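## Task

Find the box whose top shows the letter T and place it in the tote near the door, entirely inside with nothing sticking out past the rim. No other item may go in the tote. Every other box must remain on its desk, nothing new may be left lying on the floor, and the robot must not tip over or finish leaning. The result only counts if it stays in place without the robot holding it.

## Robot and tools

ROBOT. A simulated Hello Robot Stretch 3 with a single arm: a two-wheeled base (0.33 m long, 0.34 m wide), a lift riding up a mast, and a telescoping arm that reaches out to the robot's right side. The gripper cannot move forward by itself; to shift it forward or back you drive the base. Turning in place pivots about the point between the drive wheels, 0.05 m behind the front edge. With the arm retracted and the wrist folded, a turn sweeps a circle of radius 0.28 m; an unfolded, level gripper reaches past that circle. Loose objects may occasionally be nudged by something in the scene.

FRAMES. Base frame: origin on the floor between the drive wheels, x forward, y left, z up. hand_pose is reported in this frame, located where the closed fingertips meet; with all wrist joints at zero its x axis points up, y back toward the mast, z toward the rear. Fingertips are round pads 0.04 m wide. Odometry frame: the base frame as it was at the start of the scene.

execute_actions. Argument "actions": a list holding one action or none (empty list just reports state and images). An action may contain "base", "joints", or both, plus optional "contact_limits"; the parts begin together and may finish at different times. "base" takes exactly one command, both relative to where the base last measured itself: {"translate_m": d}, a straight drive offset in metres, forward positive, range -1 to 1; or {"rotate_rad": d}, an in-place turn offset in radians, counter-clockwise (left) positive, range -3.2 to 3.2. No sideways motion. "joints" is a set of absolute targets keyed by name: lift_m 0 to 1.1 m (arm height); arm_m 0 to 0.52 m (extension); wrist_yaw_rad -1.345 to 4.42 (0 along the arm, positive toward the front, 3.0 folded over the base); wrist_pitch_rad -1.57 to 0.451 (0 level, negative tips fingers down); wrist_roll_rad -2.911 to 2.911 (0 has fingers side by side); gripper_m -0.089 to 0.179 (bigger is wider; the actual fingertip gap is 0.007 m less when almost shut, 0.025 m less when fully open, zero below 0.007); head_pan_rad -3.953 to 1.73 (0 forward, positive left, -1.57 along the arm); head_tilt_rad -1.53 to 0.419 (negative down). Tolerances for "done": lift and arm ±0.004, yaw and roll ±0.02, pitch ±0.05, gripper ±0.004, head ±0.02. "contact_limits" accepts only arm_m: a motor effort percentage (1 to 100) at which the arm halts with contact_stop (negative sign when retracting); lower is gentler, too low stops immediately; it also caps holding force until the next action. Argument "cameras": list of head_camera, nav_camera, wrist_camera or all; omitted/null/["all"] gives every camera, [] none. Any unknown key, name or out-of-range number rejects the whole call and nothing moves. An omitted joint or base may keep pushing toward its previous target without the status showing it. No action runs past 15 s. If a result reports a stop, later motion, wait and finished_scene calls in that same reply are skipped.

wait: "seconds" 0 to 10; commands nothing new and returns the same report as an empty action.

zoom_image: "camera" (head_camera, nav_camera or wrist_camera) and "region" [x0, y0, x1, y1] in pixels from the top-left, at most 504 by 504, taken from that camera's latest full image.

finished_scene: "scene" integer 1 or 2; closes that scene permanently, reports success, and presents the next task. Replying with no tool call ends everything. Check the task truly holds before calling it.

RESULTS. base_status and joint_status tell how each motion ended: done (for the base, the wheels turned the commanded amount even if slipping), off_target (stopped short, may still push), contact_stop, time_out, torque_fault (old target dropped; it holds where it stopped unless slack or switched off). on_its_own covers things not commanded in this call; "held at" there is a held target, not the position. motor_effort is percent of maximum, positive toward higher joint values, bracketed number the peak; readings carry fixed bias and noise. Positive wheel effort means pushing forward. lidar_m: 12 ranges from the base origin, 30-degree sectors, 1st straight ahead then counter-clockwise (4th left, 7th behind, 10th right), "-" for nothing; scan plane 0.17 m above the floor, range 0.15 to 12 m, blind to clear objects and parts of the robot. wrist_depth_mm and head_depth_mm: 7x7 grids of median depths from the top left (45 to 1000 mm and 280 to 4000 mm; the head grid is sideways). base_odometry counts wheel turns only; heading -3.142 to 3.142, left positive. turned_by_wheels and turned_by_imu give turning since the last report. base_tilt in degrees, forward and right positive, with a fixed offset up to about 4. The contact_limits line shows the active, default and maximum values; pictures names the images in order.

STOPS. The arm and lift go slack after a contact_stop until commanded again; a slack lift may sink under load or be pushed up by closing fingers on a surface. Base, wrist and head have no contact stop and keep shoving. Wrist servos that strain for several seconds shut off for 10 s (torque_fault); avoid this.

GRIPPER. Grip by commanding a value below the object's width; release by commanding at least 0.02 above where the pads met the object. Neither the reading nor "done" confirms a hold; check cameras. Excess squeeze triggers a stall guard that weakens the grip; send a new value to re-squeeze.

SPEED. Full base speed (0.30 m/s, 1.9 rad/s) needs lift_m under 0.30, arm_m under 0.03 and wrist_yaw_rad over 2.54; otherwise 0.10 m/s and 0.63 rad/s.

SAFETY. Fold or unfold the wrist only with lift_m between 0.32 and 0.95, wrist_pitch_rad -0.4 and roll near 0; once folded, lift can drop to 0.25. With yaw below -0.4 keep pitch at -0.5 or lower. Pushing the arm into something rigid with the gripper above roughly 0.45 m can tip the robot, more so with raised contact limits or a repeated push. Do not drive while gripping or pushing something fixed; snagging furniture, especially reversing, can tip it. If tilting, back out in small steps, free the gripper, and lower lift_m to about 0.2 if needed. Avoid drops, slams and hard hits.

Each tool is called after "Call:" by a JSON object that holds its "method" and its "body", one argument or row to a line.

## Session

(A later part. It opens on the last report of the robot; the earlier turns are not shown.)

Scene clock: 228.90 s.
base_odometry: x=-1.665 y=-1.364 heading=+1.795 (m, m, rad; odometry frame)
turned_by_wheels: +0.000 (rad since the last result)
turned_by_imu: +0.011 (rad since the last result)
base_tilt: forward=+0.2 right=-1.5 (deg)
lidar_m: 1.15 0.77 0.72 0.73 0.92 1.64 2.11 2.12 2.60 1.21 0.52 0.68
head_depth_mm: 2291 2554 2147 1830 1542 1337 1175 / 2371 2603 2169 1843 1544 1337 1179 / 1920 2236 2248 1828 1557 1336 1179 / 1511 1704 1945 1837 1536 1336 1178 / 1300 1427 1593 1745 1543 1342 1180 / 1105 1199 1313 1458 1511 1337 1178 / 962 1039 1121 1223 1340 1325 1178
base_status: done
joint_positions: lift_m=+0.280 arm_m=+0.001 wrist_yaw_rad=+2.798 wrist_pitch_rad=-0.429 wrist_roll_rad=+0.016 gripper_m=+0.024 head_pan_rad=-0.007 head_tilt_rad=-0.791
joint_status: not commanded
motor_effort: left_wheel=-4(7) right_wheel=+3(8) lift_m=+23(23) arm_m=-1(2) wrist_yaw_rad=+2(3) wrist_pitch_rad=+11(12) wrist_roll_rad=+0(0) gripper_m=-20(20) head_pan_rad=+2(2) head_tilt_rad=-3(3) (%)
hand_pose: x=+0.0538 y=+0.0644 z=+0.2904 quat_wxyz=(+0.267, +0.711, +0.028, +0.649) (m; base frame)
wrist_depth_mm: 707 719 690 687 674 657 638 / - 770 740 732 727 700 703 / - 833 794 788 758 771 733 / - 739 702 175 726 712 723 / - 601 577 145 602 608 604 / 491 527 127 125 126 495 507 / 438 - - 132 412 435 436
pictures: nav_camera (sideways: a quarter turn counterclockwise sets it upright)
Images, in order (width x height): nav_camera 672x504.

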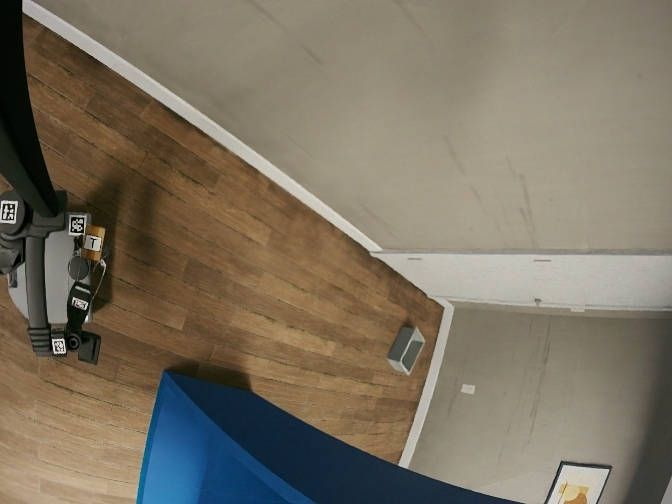

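Call:
{"method": "execute_actions", "body": {
  "actions": [
    {"base":{"translate_m":0.6}}
  ],
  "cameras": []
}}

Call:
{"method": "execute_actions", "body": {
  "actions": [
    {"base":{"rotate_rad":-0.42}}
  ],
  "cameras": []
}}

Call:
{"method": "execute_actions", "body": {
  "actions": [
    {"base":{"translate_m":0.7},"joints":{"head_tilt_rad":-1.0}}
  ],
  "cameras": ["nav_camera","head_camera"]
}}

Scene clock: 240.77 s.
base_odometry: x=-1.798 y=-0.779 heading=+1.795 (m, m, rad; odometry frame)
turned_by_wheels: +0.000 (rad since the last result)
turned_by_imu: +0.007 (rad since the last result)
base_tilt: forward=+0.2 right=-1.5 (deg)
lidar_m: 0.76 0.51 0.48 0.48 0.61 1.34 2.22 2.84 0.48 0.49 2.25 2.10
head_depth_mm: 1818 1990 2183 1781 1541 1338 1172 / 1685 2028 2190 1846 1545 1336 1173 / 1221 1423 1704 1797 1541 1340 1173 / 972 1096 1259 1449 1511 1338 1172 / 827 922 1036 1172 1350 1329 1172 / 716 782 856 946 1060 1188 1182 / 628 675 731 796 873 964 1079
base_status: done
joint_positions: lift_m=+0.280 arm_m=+0.001 wrist_yaw_rad=+2.798 wrist_pitch_rad=-0.429 wrist_roll_rad=+0.016 gripper_m=+0.024 head_pan_rad=-0.007 head_tilt_rad=-0.791
joint_status: not commanded
motor_effort: left_wheel=-4(8) right_wheel=+2(7) lift_m=+23(23) arm_m=-2(2) wrist_yaw_rad=+2(2) wrist_pitch_rad=+11(12) wrist_roll_rad=+0(0) gripper_m=-20(20) head_pan_rad=+3(2) head_tilt_rad=-3(3) (%)
hand_pose: x=+0.0538 y=+0.0644 z=+0.2904 quat_wxyz=(+0.267, +0.711, +0.028, +0.649) (m; base frame)
wrist_depth_mm: 479 480 470 466 457 451 436 / - 536 518 509 496 482 458 / - 576 564 555 536 521 511 / - 613 601 175 582 562 559 / - 595 574 146 602 587 569 / 497 520 127 125 126 507 506 / 435 - - 132 404 440 436
pictures: none
No camera images: the call's "cameras" was empty. Leave "cameras" out to get every camera's image.

Scene clock: 242.07 s.
base_odometry: x=-1.798 y=-0.779 heading=+1.375 (m, m, rad; odometry frame)
turned_by_wheels: -0.420 (rad since the last result)
turned_by_imu: -0.425 (rad since the last result)
base_tilt: forward=+0.2 right=-1.5 (deg)
lidar_m: 1.76 0.68 0.49 0.48 0.49 0.67 1.87 2.70 2.83 0.48 0.50 2.18
head_depth_mm: 1849 2088 2254 1841 1559 1341 1175 / 1864 2095 2238 1838 1551 1337 1172 / 1870 2110 2244 1802 1550 1336 1182 / 1859 2102 2251 1792 1547 1335 1177 / 1856 2104 2244 1836 1541 1331 1172 / 1872 2052 2101 1822 1539 1340 1175 / 1468 1478 1480 1490 1450 1331 1182
base_status: done
joint_positions: lift_m=+0.280 arm_m=+0.001 wrist_yaw_rad=+2.798 wrist_pitch_rad=-0.429 wrist_roll_rad=+0.016 gripper_m=+0.024 head_pan_rad=-0.007 head_tilt_rad=-0.791
joint_status: not commanded
motor_effort: left_wheel=+0(6) right_wheel=-2(8) lift_m=+23(23) arm_m=-2(1) wrist_yaw_rad=+3(2) wrist_pitch_rad=+12(11) wrist_roll_rad=+0(0) gripper_m=-20(20) head_pan_rad=+3(2) head_tilt_rad=-3(3) (%)
hand_pose: x=+0.0538 y=+0.0644 z=+0.2904 quat_wxyz=(+0.267, +0.711, +0.028, +0.649) (m; base frame)
wrist_depth_mm: 403 422 464 495 544 598 660 / - 460 489 530 603 649 709 / - 489 528 577 658 705 821 / - 528 555 174 689 751 739 / - 552 570 145 599 606 598 / 499 518 127 126 127 505 501 / 430 - - 133 412 438 435
pictures: none
No camera images: the call's "cameras" was empty. Leave "cameras" out to get every camera's image.

Scene clock: 246.10 s.
base_odometry: x=-1.662 y=-0.092 heading=+1.375 (m, m, rad; odometry frame)
turned_by_wheels: +0.000 (rad since the last result)
turned_by_imu: +0.008 (rad since the last result)
base_tilt: forward=+0.2 right=-1.5 (deg)
lidar_m: 1.40 0.64 0.48 0.47 0.49 0.68 1.91 0.68 0.59 1.30 1.98 1.45
head_depth_mm: 1332 1555 1723 1534 1368 1228 1113 / 1331 1560 1725 1534 1364 1227 1119 / 1335 1560 1719 1483 1348 1239 1122 / 1336 1561 1727 1488 1374 1230 1119 / 1335 1570 1728 1544 1374 1237 1122 / 1340 1576 1737 1542 1369 1233 1125 / 1313 1489 1430 1434 1356 1238 1120
base_status: done
joint_positions: lift_m=+0.280 arm_m=+0.001 wrist_yaw_rad=+2.798 wrist_pitch_rad=-0.429 wrist_roll_rad=+0.016 gripper_m=+0.024 head_pan_rad=-0.007 head_tilt_rad=-0.988
joint_status: all done
motor_effort: left_wheel=-1(8) right_wheel=-1(4) lift_m=+23(23) arm_m=-1(1) wrist_yaw_rad=+2(2) wrist_pitch_rad=+11(11) wrist_roll_rad=+1(0) gripper_m=-20(20) head_pan_rad=+3(3) head_tilt_rad=-4(15) (%)
hand_pose: x=+0.0538 y=+0.0644 z=+0.2904 quat_wxyz=(+0.267, +0.711, +0.028, +0.649) (m; base frame)
wrist_depth_mm: 403 424 459 480 512 561 628 / - 456 486 528 555 620 707 / - 488 537 560 618 687 790 / - 522 542 175 678 719 738 / - 558 569 146 600 603 604 / 485 525 127 126 127 520 500 / 437 - - 132 412 437 435
pictures: head_camera (sideways: a quarter turn clockwise sets it upright), nav_camera (sideways: a quarter turn counterclockwise sets it upright)
Images, in order (width x height): head_camera 896x504, nav_camera 672x504.

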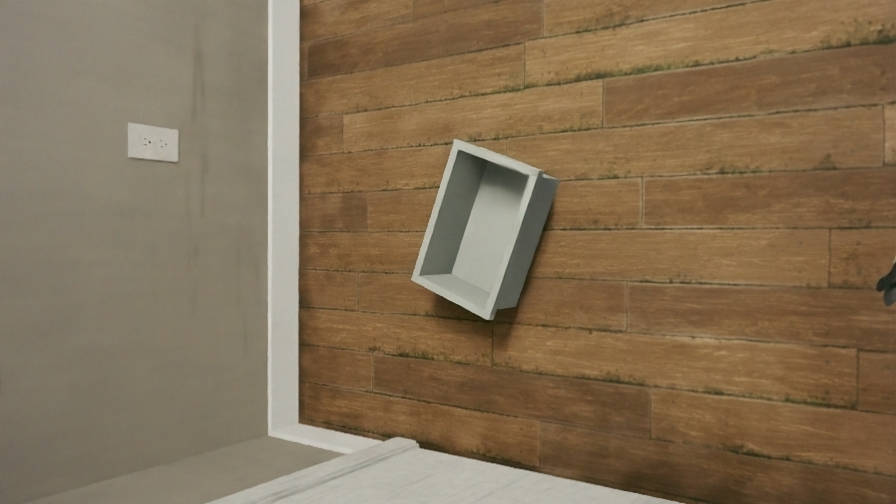

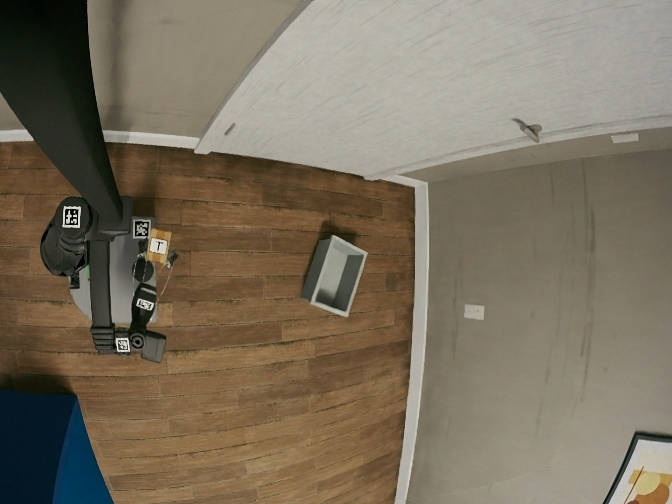

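Call:
{"method": "execute_actions", "body": {
  "actions": [
    {"base":{"translate_m":0.15},"joints":{"lift_m":0.42}}
  ],
  "cameras": []
}}

Call:
{"method": "execute_actions", "body": {
  "actions": [
    {"base":{"rotate_rad":1.53},"joints":{"wrist_yaw_rad":0,"head_pan_rad":-1.57}}
  ],
  "cameras": []
}}

Call:
{"method": "execute_actions", "body": {
  "actions": [
    {"joints":{"wrist_pitch_rad":-1.2,"arm_m":0.3}}
  ]
}}

Scene clock: 255.63 s.
base_odometry: x=-1.633 y=+0.055 heading=+1.375 (m, m, rad; odometry frame)
turned_by_wheels: +0.000 (rad since the last result)
turned_by_imu: +0.003 (rad since the last result)
base_tilt: forward=+0.3 right=-1.5 (deg)
lidar_m: 1.25 0.64 0.47 0.44 0.49 0.67 1.91 0.69 0.68 1.91 1.77 1.30
head_depth_mm: 1185 1379 1653 1539 1370 1230 1116 / 1186 1395 1656 1540 1369 1228 1117 / 1191 1386 1652 1539 1344 1230 1120 / 1189 1395 1662 1545 1367 1230 1116 / 1193 1395 1664 1538 1349 1234 1121 / 1189 1394 1667 1543 1370 1237 1122 / 1195 1370 1496 1432 1347 1241 1122
base_status: done
joint_positions: lift_m=+0.420 arm_m=+0.001 wrist_yaw_rad=+2.798 wrist_pitch_rad=-0.429 wrist_roll_rad=+0.016 gripper_m=+0.024 head_pan_rad=-0.007 head_tilt_rad=-0.989
joint_status: all done
motor_effort: left_wheel=-1(7) right_wheel=-1(4) lift_m=+36(37) arm_m=-1(1) wrist_yaw_rad=+2(3) wrist_pitch_rad=+12(11) wrist_roll_rad=+0(0) gripper_m=-19(20) head_pan_rad=+3(4) head_tilt_rad=-4(4) (%)
hand_pose: x=+0.0538 y=+0.0645 z=+0.4298 quat_wxyz=(+0.267, +0.711, +0.029, +0.649) (m; base frame)
wrist_depth_mm: 403 416 441 477 505 566 628 / - 458 474 509 556 631 686 / - 489 502 563 616 682 785 / - 535 546 175 679 772 891 / - 580 590 145 737 793 799 / 549 608 127 125 127 668 667 / 552 - 569 133 549 583 571
pictures: none
No camera images: the call's "cameras" was empty. Leave "cameras" out to get every camera's image.

Scene clock: 259.00 s.
base_odometry: x=-1.633 y=+0.055 heading=+2.905 (m, m, rad; odometry frame)
turned_by_wheels: +1.530 (rad since the last result)
turned_by_imu: +1.554 (rad since the last result)
base_tilt: forward=+0.2 right=-1.5 (deg)
lidar_m: 0.44 0.49 0.65 1.64 0.72 0.68 1.65 1.84 1.32 1.25 0.66 0.47
head_depth_mm: 1202 1404 1662 1540 1367 1233 1113 / 1201 1398 1659 1546 1362 1226 - / 1197 1400 1667 1539 1343 1255 - / 1193 1404 1662 1535 1349 1228 1137 / 1196 1398 1661 1539 1351 1229 1122 / 1190 1394 1656 1547 1370 1239 1120 / 1194 1378 1564 1472 1353 1233 1122
base_status: done
joint_positions: lift_m=+0.420 arm_m=+0.001 wrist_yaw_rad=+0.003 wrist_pitch_rad=-0.429 wrist_roll_rad=+0.016 gripper_m=+0.024 head_pan_rad=-1.563 head_tilt_rad=-0.989
joint_status: all done
motor_effort: left_wheel=-4(7) right_wheel=+3(6) lift_m=+36(36) arm_m=-2(2) wrist_yaw_rad=-3(5) wrist_pitch_rad=+12(11) wrist_roll_rad=+0(0) gripper_m=-20(19) head_pan_rad=-4(42) head_tilt_rad=-4(4) (%)
hand_pose: x=-0.0209 y=-0.3684 z=+0.4298 quat_wxyz=(+0.686, +0.151, -0.696, -0.151) (m; base frame)
wrist_depth_mm: 606 894 896 926 915 901 899 / 608 931 958 - - - - / 610 933 - - - - - / 596 880 941 174 - - - / 608 768 771 145 823 818 802 / 615 662 127 125 126 672 659 / 558 581 556 133 556 579 595
pictures: none
No camera images: the call's "cameras" was empty. Leave "cameras" out to get every camera's image.

Scene clock: 262.43 s.
base_odometry: x=-1.633 y=+0.055 heading=+2.905 (m, m, rad; odometry frame)
turned_by_wheels: +0.000 (rad since the last result)
turned_by_imu: +0.001 (rad since the last result)
base_tilt: forward=+0.2 right=-1.5 (deg)
lidar_m: 0.44 0.49 0.65 1.64 0.72 0.68 1.65 1.84 1.32 1.26 0.66 0.48
head_depth_mm: 1207 1409 1642 1539 1377 1232 1117 / 1198 1406 1665 1528 1363 1242 - / 1197 1401 1661 1577 1314 1233 1152 / 1195 1394 1664 1548 1322 1236 1150 / 1195 1397 1665 1544 1343 1231 1123 / 1193 1397 1672 1543 1373 1237 1124 / 1187 1384 1546 1459 1352 1237 1124
base_status: not commanded
joint_positions: lift_m=+0.420 arm_m=+0.300 wrist_yaw_rad=+0.001 wrist_pitch_rad=-1.203 wrist_roll_rad=+0.016 gripper_m=+0.024 head_pan_rad=-1.563 head_tilt_rad=-0.989
joint_status: all done
motor_effort: left_wheel=-3(3) right_wheel=+2(3) lift_m=+36(36) arm_m=+3(3) wrist_yaw_rad=-1(3) wrist_pitch_rad=+2(10) wrist_roll_rad=+1(0) gripper_m=-20(19) head_pan_rad=-5(3) head_tilt_rad=-4(3) (%)
hand_pose: x=-0.0216 y=-0.5141 z=+0.3106 quat_wxyz=(+0.578, +0.397, -0.587, -0.404) (m; base frame)
wrist_depth_mm: 533 531 521 540 531 535 540 / 512 509 450 424 511 517 522 / 491 489 478 494 437 492 493 / 469 470 435 174 476 475 487 / 462 464 467 145 428 461 462 / 445 447 127 125 126 456 452 / 437 430 430 133 428 431 438
pictures: head_camera (sideways: a quarter turn clockwise sets it upright), nav_camera (sideways: a quarter turn counterclockwise sets it upright), wrist_camera
Images, in order (width x height): head_camera 896x504, nav_camera 672x504, wrist_camera 644x364.

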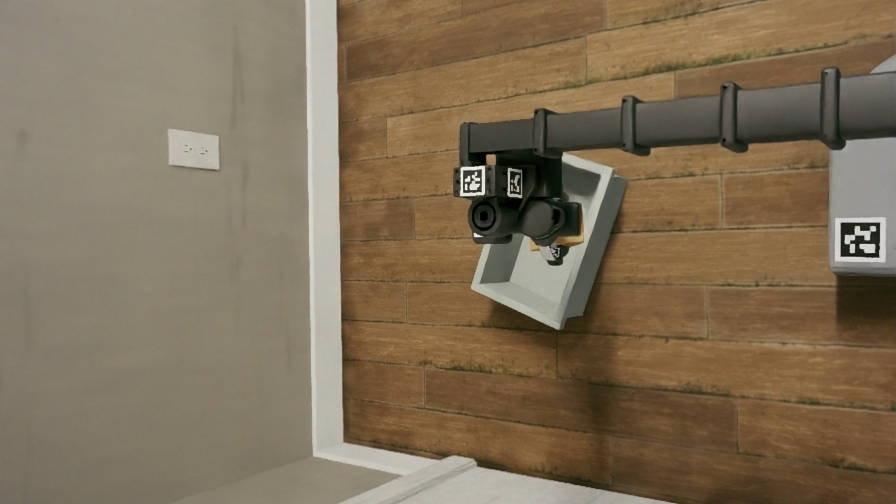

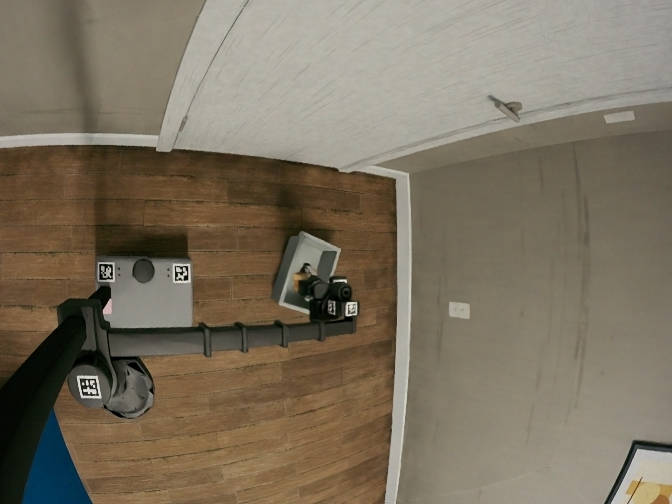

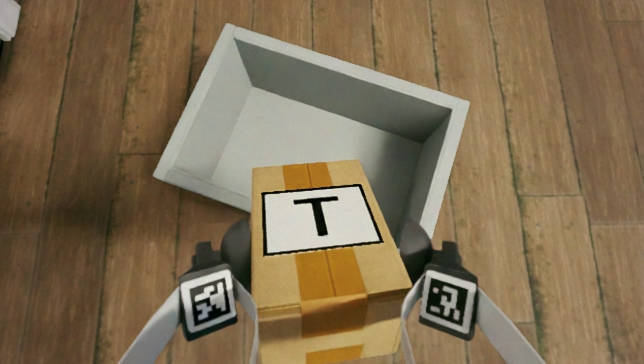

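Call:
{"method": "execute_actions", "body": {
  "actions": [
    {"joints":{"lift_m":0.33,"arm_m":0.42}}
  ]
}}

Scene clock: 270.33 s.
base_odometry: x=-1.633 y=+0.055 heading=+2.905 (m, m, rad; odometry frame)
turned_by_wheels: +0.000 (rad since the last result)
turned_by_imu: +0.001 (rad since the last result)
base_tilt: forward=+0.2 right=-1.5 (deg)
lidar_m: 0.44 0.48 0.65 1.64 0.72 0.68 1.66 1.84 1.32 0.65 0.66 0.47
head_depth_mm: 1204 1414 1654 1539 1364 1228 1121 / 1198 1408 1663 1536 1370 1235 1135 / 1194 1413 1657 1600 1351 1232 1148 / 1195 1396 1658 1575 1328 1235 1149 / 1196 1401 1669 1544 1345 1238 1121 / 1195 1391 1655 1531 1367 1234 1124 / 1194 1382 1553 1460 1351 1242 1124
base_status: not commanded
joint_positions: lift_m=+0.330 arm_m=+0.420 wrist_yaw_rad=+0.001 wrist_pitch_rad=-1.204 wrist_roll_rad=+0.016 gripper_m=+0.024 head_pan_rad=-1.563 head_tilt_rad=-0.989
joint_status: all done
motor_effort: left_wheel=-4(3) right_wheel=+2(3) lift_m=+23(30) arm_m=+3(2) wrist_yaw_rad=-1(1) wrist_pitch_rad=+1(2) wrist_roll_rad=+0(1) gripper_m=-21(21) head_pan_rad=-3(4) head_tilt_rad=-3(4) (%)
hand_pose: x=-0.0216 y=-0.6340 z=+0.2211 quat_wxyz=(+0.578, +0.398, -0.587, -0.404) (m; base frame)
wrist_depth_mm: 429 424 430 432 439 435 435 / 420 415 413 420 419 419 423 / 403 401 317 292 405 402 408 / 387 311 369 173 303 385 390 / 376 299 361 145 372 309 376 / 362 270 127 125 127 364 367 / 348 351 244 133 299 355 356
pictures: head_camera (sideways: a quarter turn clockwise sets it upright), nav_camera (sideways: a quarter turn counterclockwise sets it upright), wrist_camera
Images, in order (width x height): head_camera 896x504, nav_camera 672x504, wrist_camera 644x364.

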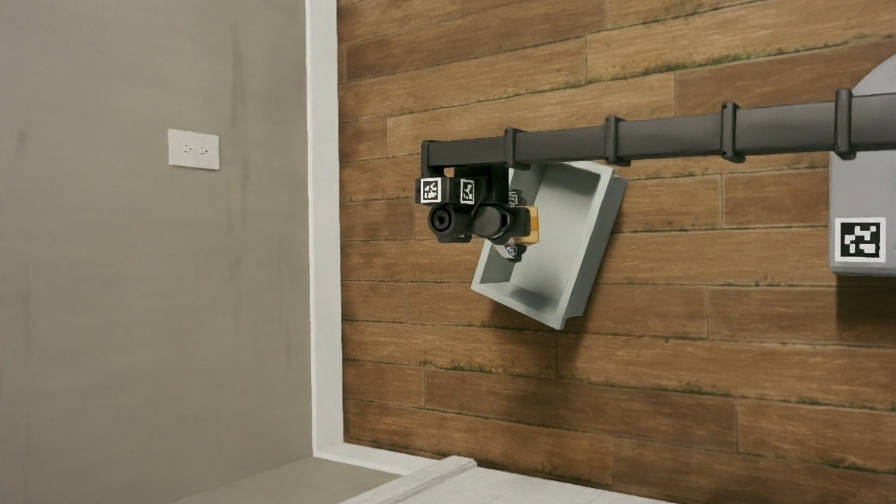

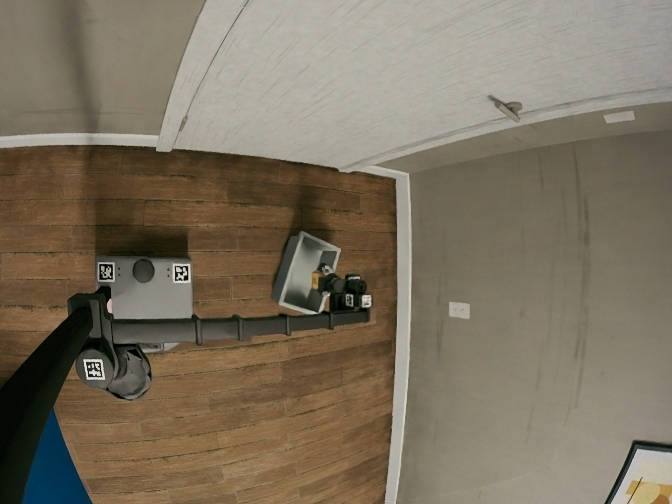

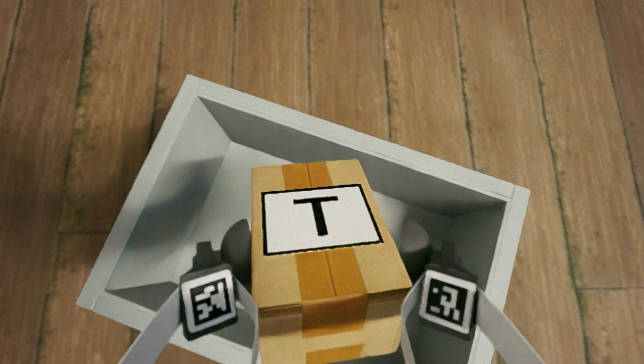

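Call:
{"method": "execute_actions", "body": {
  "actions": [
    {"joints":{"lift_m":0.19}}
  ]
}}

Scene clock: 275.60 s.
base_odometry: x=-1.633 y=+0.055 heading=+2.905 (m, m, rad; odometry frame)
turned_by_wheels: +0.000 (rad since the last result)
turned_by_imu: +0.001 (rad since the last result)
base_tilt: forward=+0.2 right=-1.5 (deg)
lidar_m: 0.44 0.48 0.65 1.64 0.72 0.68 1.65 1.85 1.31 1.25 0.66 0.47
head_depth_mm: 1201 1407 1651 1539 1369 1232 1120 / 1196 1402 1659 1541 1368 1233 1136 / 1197 1401 1663 1562 1305 1234 1153 / 1196 1402 1654 1534 1333 1235 1150 / 1195 1399 1664 1549 1354 1230 1119 / 1194 1400 1651 1543 1375 1241 1121 / 1194 1383 1543 1464 1347 1244 1126
base_status: not commanded
joint_positions: lift_m=+0.190 arm_m=+0.420 wrist_yaw_rad=+0.001 wrist_pitch_rad=-1.204 wrist_roll_rad=+0.016 gripper_m=+0.024 head_pan_rad=-1.563 head_tilt_rad=-0.989
joint_status: all done
motor_effort: left_wheel=-4(4) right_wheel=+3(2) lift_m=+23(22) arm_m=+4(4) wrist_yaw_rad=-1(1) wrist_pitch_rad=+2(2) wrist_roll_rad=+0(0) gripper_m=-19(20) head_pan_rad=-4(3) head_tilt_rad=-4(4) (%)
hand_pose: x=-0.0216 y=-0.6340 z=+0.0811 quat_wxyz=(+0.578, +0.398, -0.587, -0.404) (m; base frame)
wrist_depth_mm: 153 184 169 145 143 282 278 / 162 210 228 186 157 140 140 / 171 227 257 250 207 170 146 / 183 241 245 174 246 231 172 / 195 235 237 145 239 237 166 / 206 230 128 126 127 218 155 / 163 189 216 133 221 201 146
pictures: head_camera (sideways: a quarter turn clockwise sets it upright), nav_camera (sideways: a quarter turn counterclockwise sets it upright), wrist_camera
Images, in order (width x height): head_camera 896x504, nav_camera 672x504, wrist_camera 644x364.

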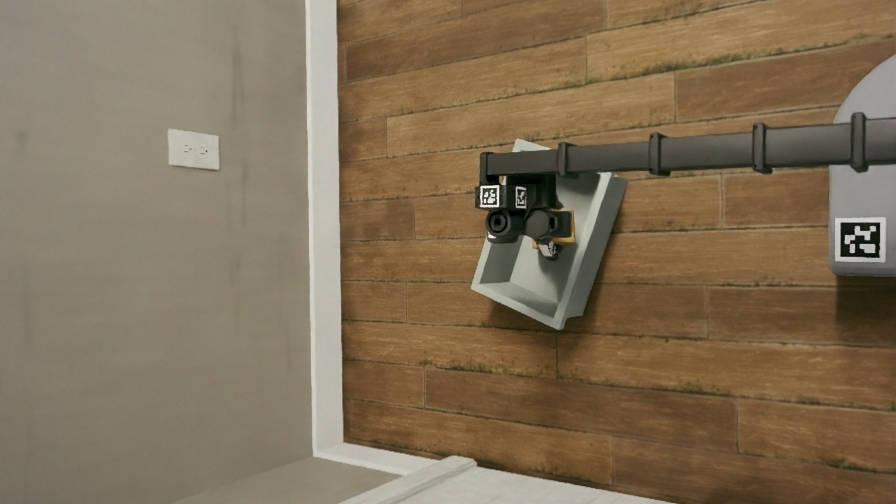

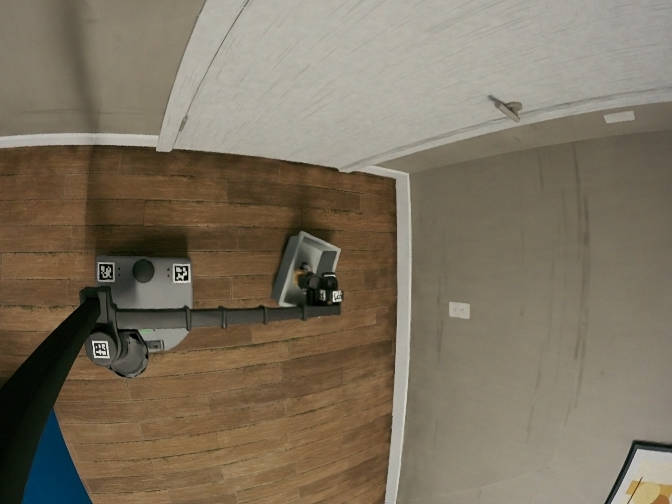

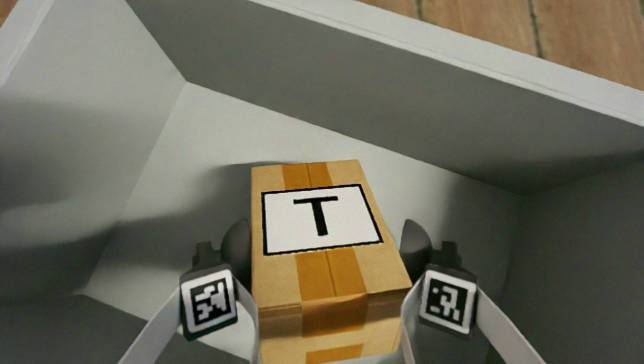

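Call:
{"method": "execute_actions", "body": {
  "actions": [
    {"joints":{"lift_m":0.175,"wrist_pitch_rad":-1.15}}
  ],
  "cameras": []
}}

Call:
{"method": "execute_actions", "body": {
  "actions": [
    {"joints":{"gripper_m":0.11}}
  ],
  "cameras": []
}}

Call:
{"method": "execute_actions", "body": {
  "actions": [
    {"joints":{"lift_m":0.3}}
  ],
  "cameras": ["wrist_camera"]
}}

Call:
{"method": "finished_scene", "body": {
  "scene": 1
}}

Scene clock: 284.80 s.
base_odometry: x=-1.633 y=+0.055 heading=+2.905 (m, m, rad; odometry frame)
turned_by_wheels: +0.000 (rad since the last result)
turned_by_imu: +0.001 (rad since the last result)
base_tilt: forward=+0.2 right=-1.5 (deg)
lidar_m: 0.44 0.48 0.65 1.64 0.72 0.68 1.65 1.85 1.32 1.25 0.67 0.47
head_depth_mm: 1201 1404 1650 1530 1366 1225 1118 / 1198 1404 1665 1539 1367 1231 1139 / 1201 1404 1654 1571 1310 1228 1151 / 1193 1401 1661 1546 1331 1231 1148 / 1195 1394 1662 1542 1349 1235 1119 / 1186 1386 1659 1541 1373 1233 1124 / 1190 1380 1557 1466 1351 1237 1123
base_status: not commanded
joint_positions: lift_m=+0.175 arm_m=+0.420 wrist_yaw_rad=+0.001 wrist_pitch_rad=-1.164 wrist_roll_rad=+0.016 gripper_m=+0.024 head_pan_rad=-1.563 head_tilt_rad=-0.989
joint_status: all done
motor_effort: left_wheel=-4(4) right_wheel=+3(2) lift_m=+23(24) arm_m=+3(3) wrist_yaw_rad=-1(1) wrist_pitch_rad=+6(7) wrist_roll_rad=+0(0) gripper_m=-19(20) head_pan_rad=-2(4) head_tilt_rad=-4(4) (%)
hand_pose: x=-0.0216 y=-0.6440 z=+0.0691 quat_wxyz=(+0.586, +0.386, -0.595, -0.392) (m; base frame)
wrist_depth_mm: 150 174 154 136 133 276 274 / 159 201 204 167 143 129 128 / 169 220 245 229 185 156 133 / 179 232 234 174 235 205 166 / 190 225 227 146 228 227 171 / 203 218 127 126 127 219 159 / 185 209 209 133 208 207 150
pictures: none
No camera images: the call's "cameras" was empty. Leave "cameras" out to get every camera's image.

Scene clock: 286.17 s.
base_odometry: x=-1.633 y=+0.055 heading=+2.905 (m, m, rad; odometry frame)
turned_by_wheels: +0.000 (rad since the last result)
turned_by_imu: +0.000 (rad since the last result)
base_tilt: forward=+0.2 right=-1.4 (deg)
lidar_m: 0.44 0.49 0.65 1.64 0.72 0.68 1.65 1.85 1.31 1.26 0.67 0.48
head_depth_mm: 1199 1409 1654 1534 1371 1232 1118 / 1198 1404 1649 1536 1367 1231 1132 / 1199 1398 1657 1567 1310 1232 1151 / 1193 1401 1663 1539 1326 1235 1154 / 1193 1399 1665 1546 1352 1233 1121 / 1190 1397 1654 1538 1363 1239 1122 / 1193 1383 1545 1468 1351 1237 1125
base_status: not commanded
joint_positions: lift_m=+0.175 arm_m=+0.420 wrist_yaw_rad=+0.001 wrist_pitch_rad=-1.160 wrist_roll_rad=+0.016 gripper_m=+0.110 head_pan_rad=-1.563 head_tilt_rad=-0.989
joint_status: all done
motor_effort: left_wheel=-3(3) right_wheel=+2(2) lift_m=+23(23) arm_m=+3(3) wrist_yaw_rad=-1(1) wrist_pitch_rad=+4(5) wrist_roll_rad=+0(1) gripper_m=+0(80) head_pan_rad=-4(5) head_tilt_rad=-4(4) (%)
hand_pose: x=-0.0216 y=-0.6448 z=+0.0694 quat_wxyz=(+0.587, +0.385, -0.596, -0.391) (m; base frame)
wrist_depth_mm: 150 172 151 137 134 274 278 / 157 202 201 164 141 130 263 / 168 219 245 225 182 154 132 / 178 234 241 239 236 202 163 / 190 227 228 226 227 228 171 / 204 219 216 172 218 208 160 / 191 208 187 165 212 209 146
pictures: none
No camera images: the call's "cameras" was empty. Leave "cameras" out to get every camera's image.

Scene clock: 288.13 s.
base_odometry: x=-1.633 y=+0.055 heading=+2.905 (m, m, rad; odometry frame)
turned_by_wheels: +0.000 (rad since the last result)
turned_by_imu: +0.000 (rad since the last result)
base_tilt: forward=+0.2 right=-1.4 (deg)
lidar_m: 0.44 0.49 0.65 1.64 0.72 0.68 1.65 1.84 1.31 1.26 0.66 0.48
head_depth_mm: 1201 1410 1655 1531 1365 1230 1118 / 1198 1411 1644 1544 1375 1234 1142 / 1204 1406 1645 1609 1340 1228 1149 / 1198 1394 1657 1569 1332 1237 1151 / 1194 1401 1655 1537 1359 1234 1126 / 1189 1397 1656 1551 1368 1232 1120 / 1194 1387 1552 1463 1352 1237 1119
base_status: not commanded
joint_positions: lift_m=+0.300 arm_m=+0.420 wrist_yaw_rad=+0.001 wrist_pitch_rad=-1.159 wrist_roll_rad=+0.016 gripper_m=+0.110 head_pan_rad=-1.563 head_tilt_rad=-0.989
joint_status: all done
motor_effort: left_wheel=-4(4) right_wheel=+2(3) lift_m=+36(39) arm_m=+3(3) wrist_yaw_rad=-1(1) wrist_pitch_rad=+4(4) wrist_roll_rad=+0(0) gripper_m=+0(1) head_pan_rad=-4(4) head_tilt_rad=-4(4) (%)
hand_pose: x=-0.0216 y=-0.6450 z=+0.1939 quat_wxyz=(+0.587, +0.384, -0.596, -0.391) (m; base frame)
wrist_depth_mm: 420 413 421 422 414 419 417 / 398 399 400 396 397 401 399 / 385 381 283 271 384 383 385 / 363 275 363 346 261 368 372 / 350 264 348 346 351 249 359 / 334 249 335 288 335 237 338 / 324 220 291 282 322 239 331
pictures: wrist_camera
Images, in order (width x height): wrist_camera 644x364.

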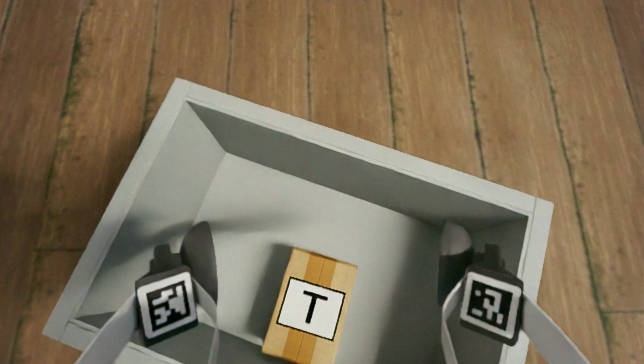

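The scene is finished: the task was done.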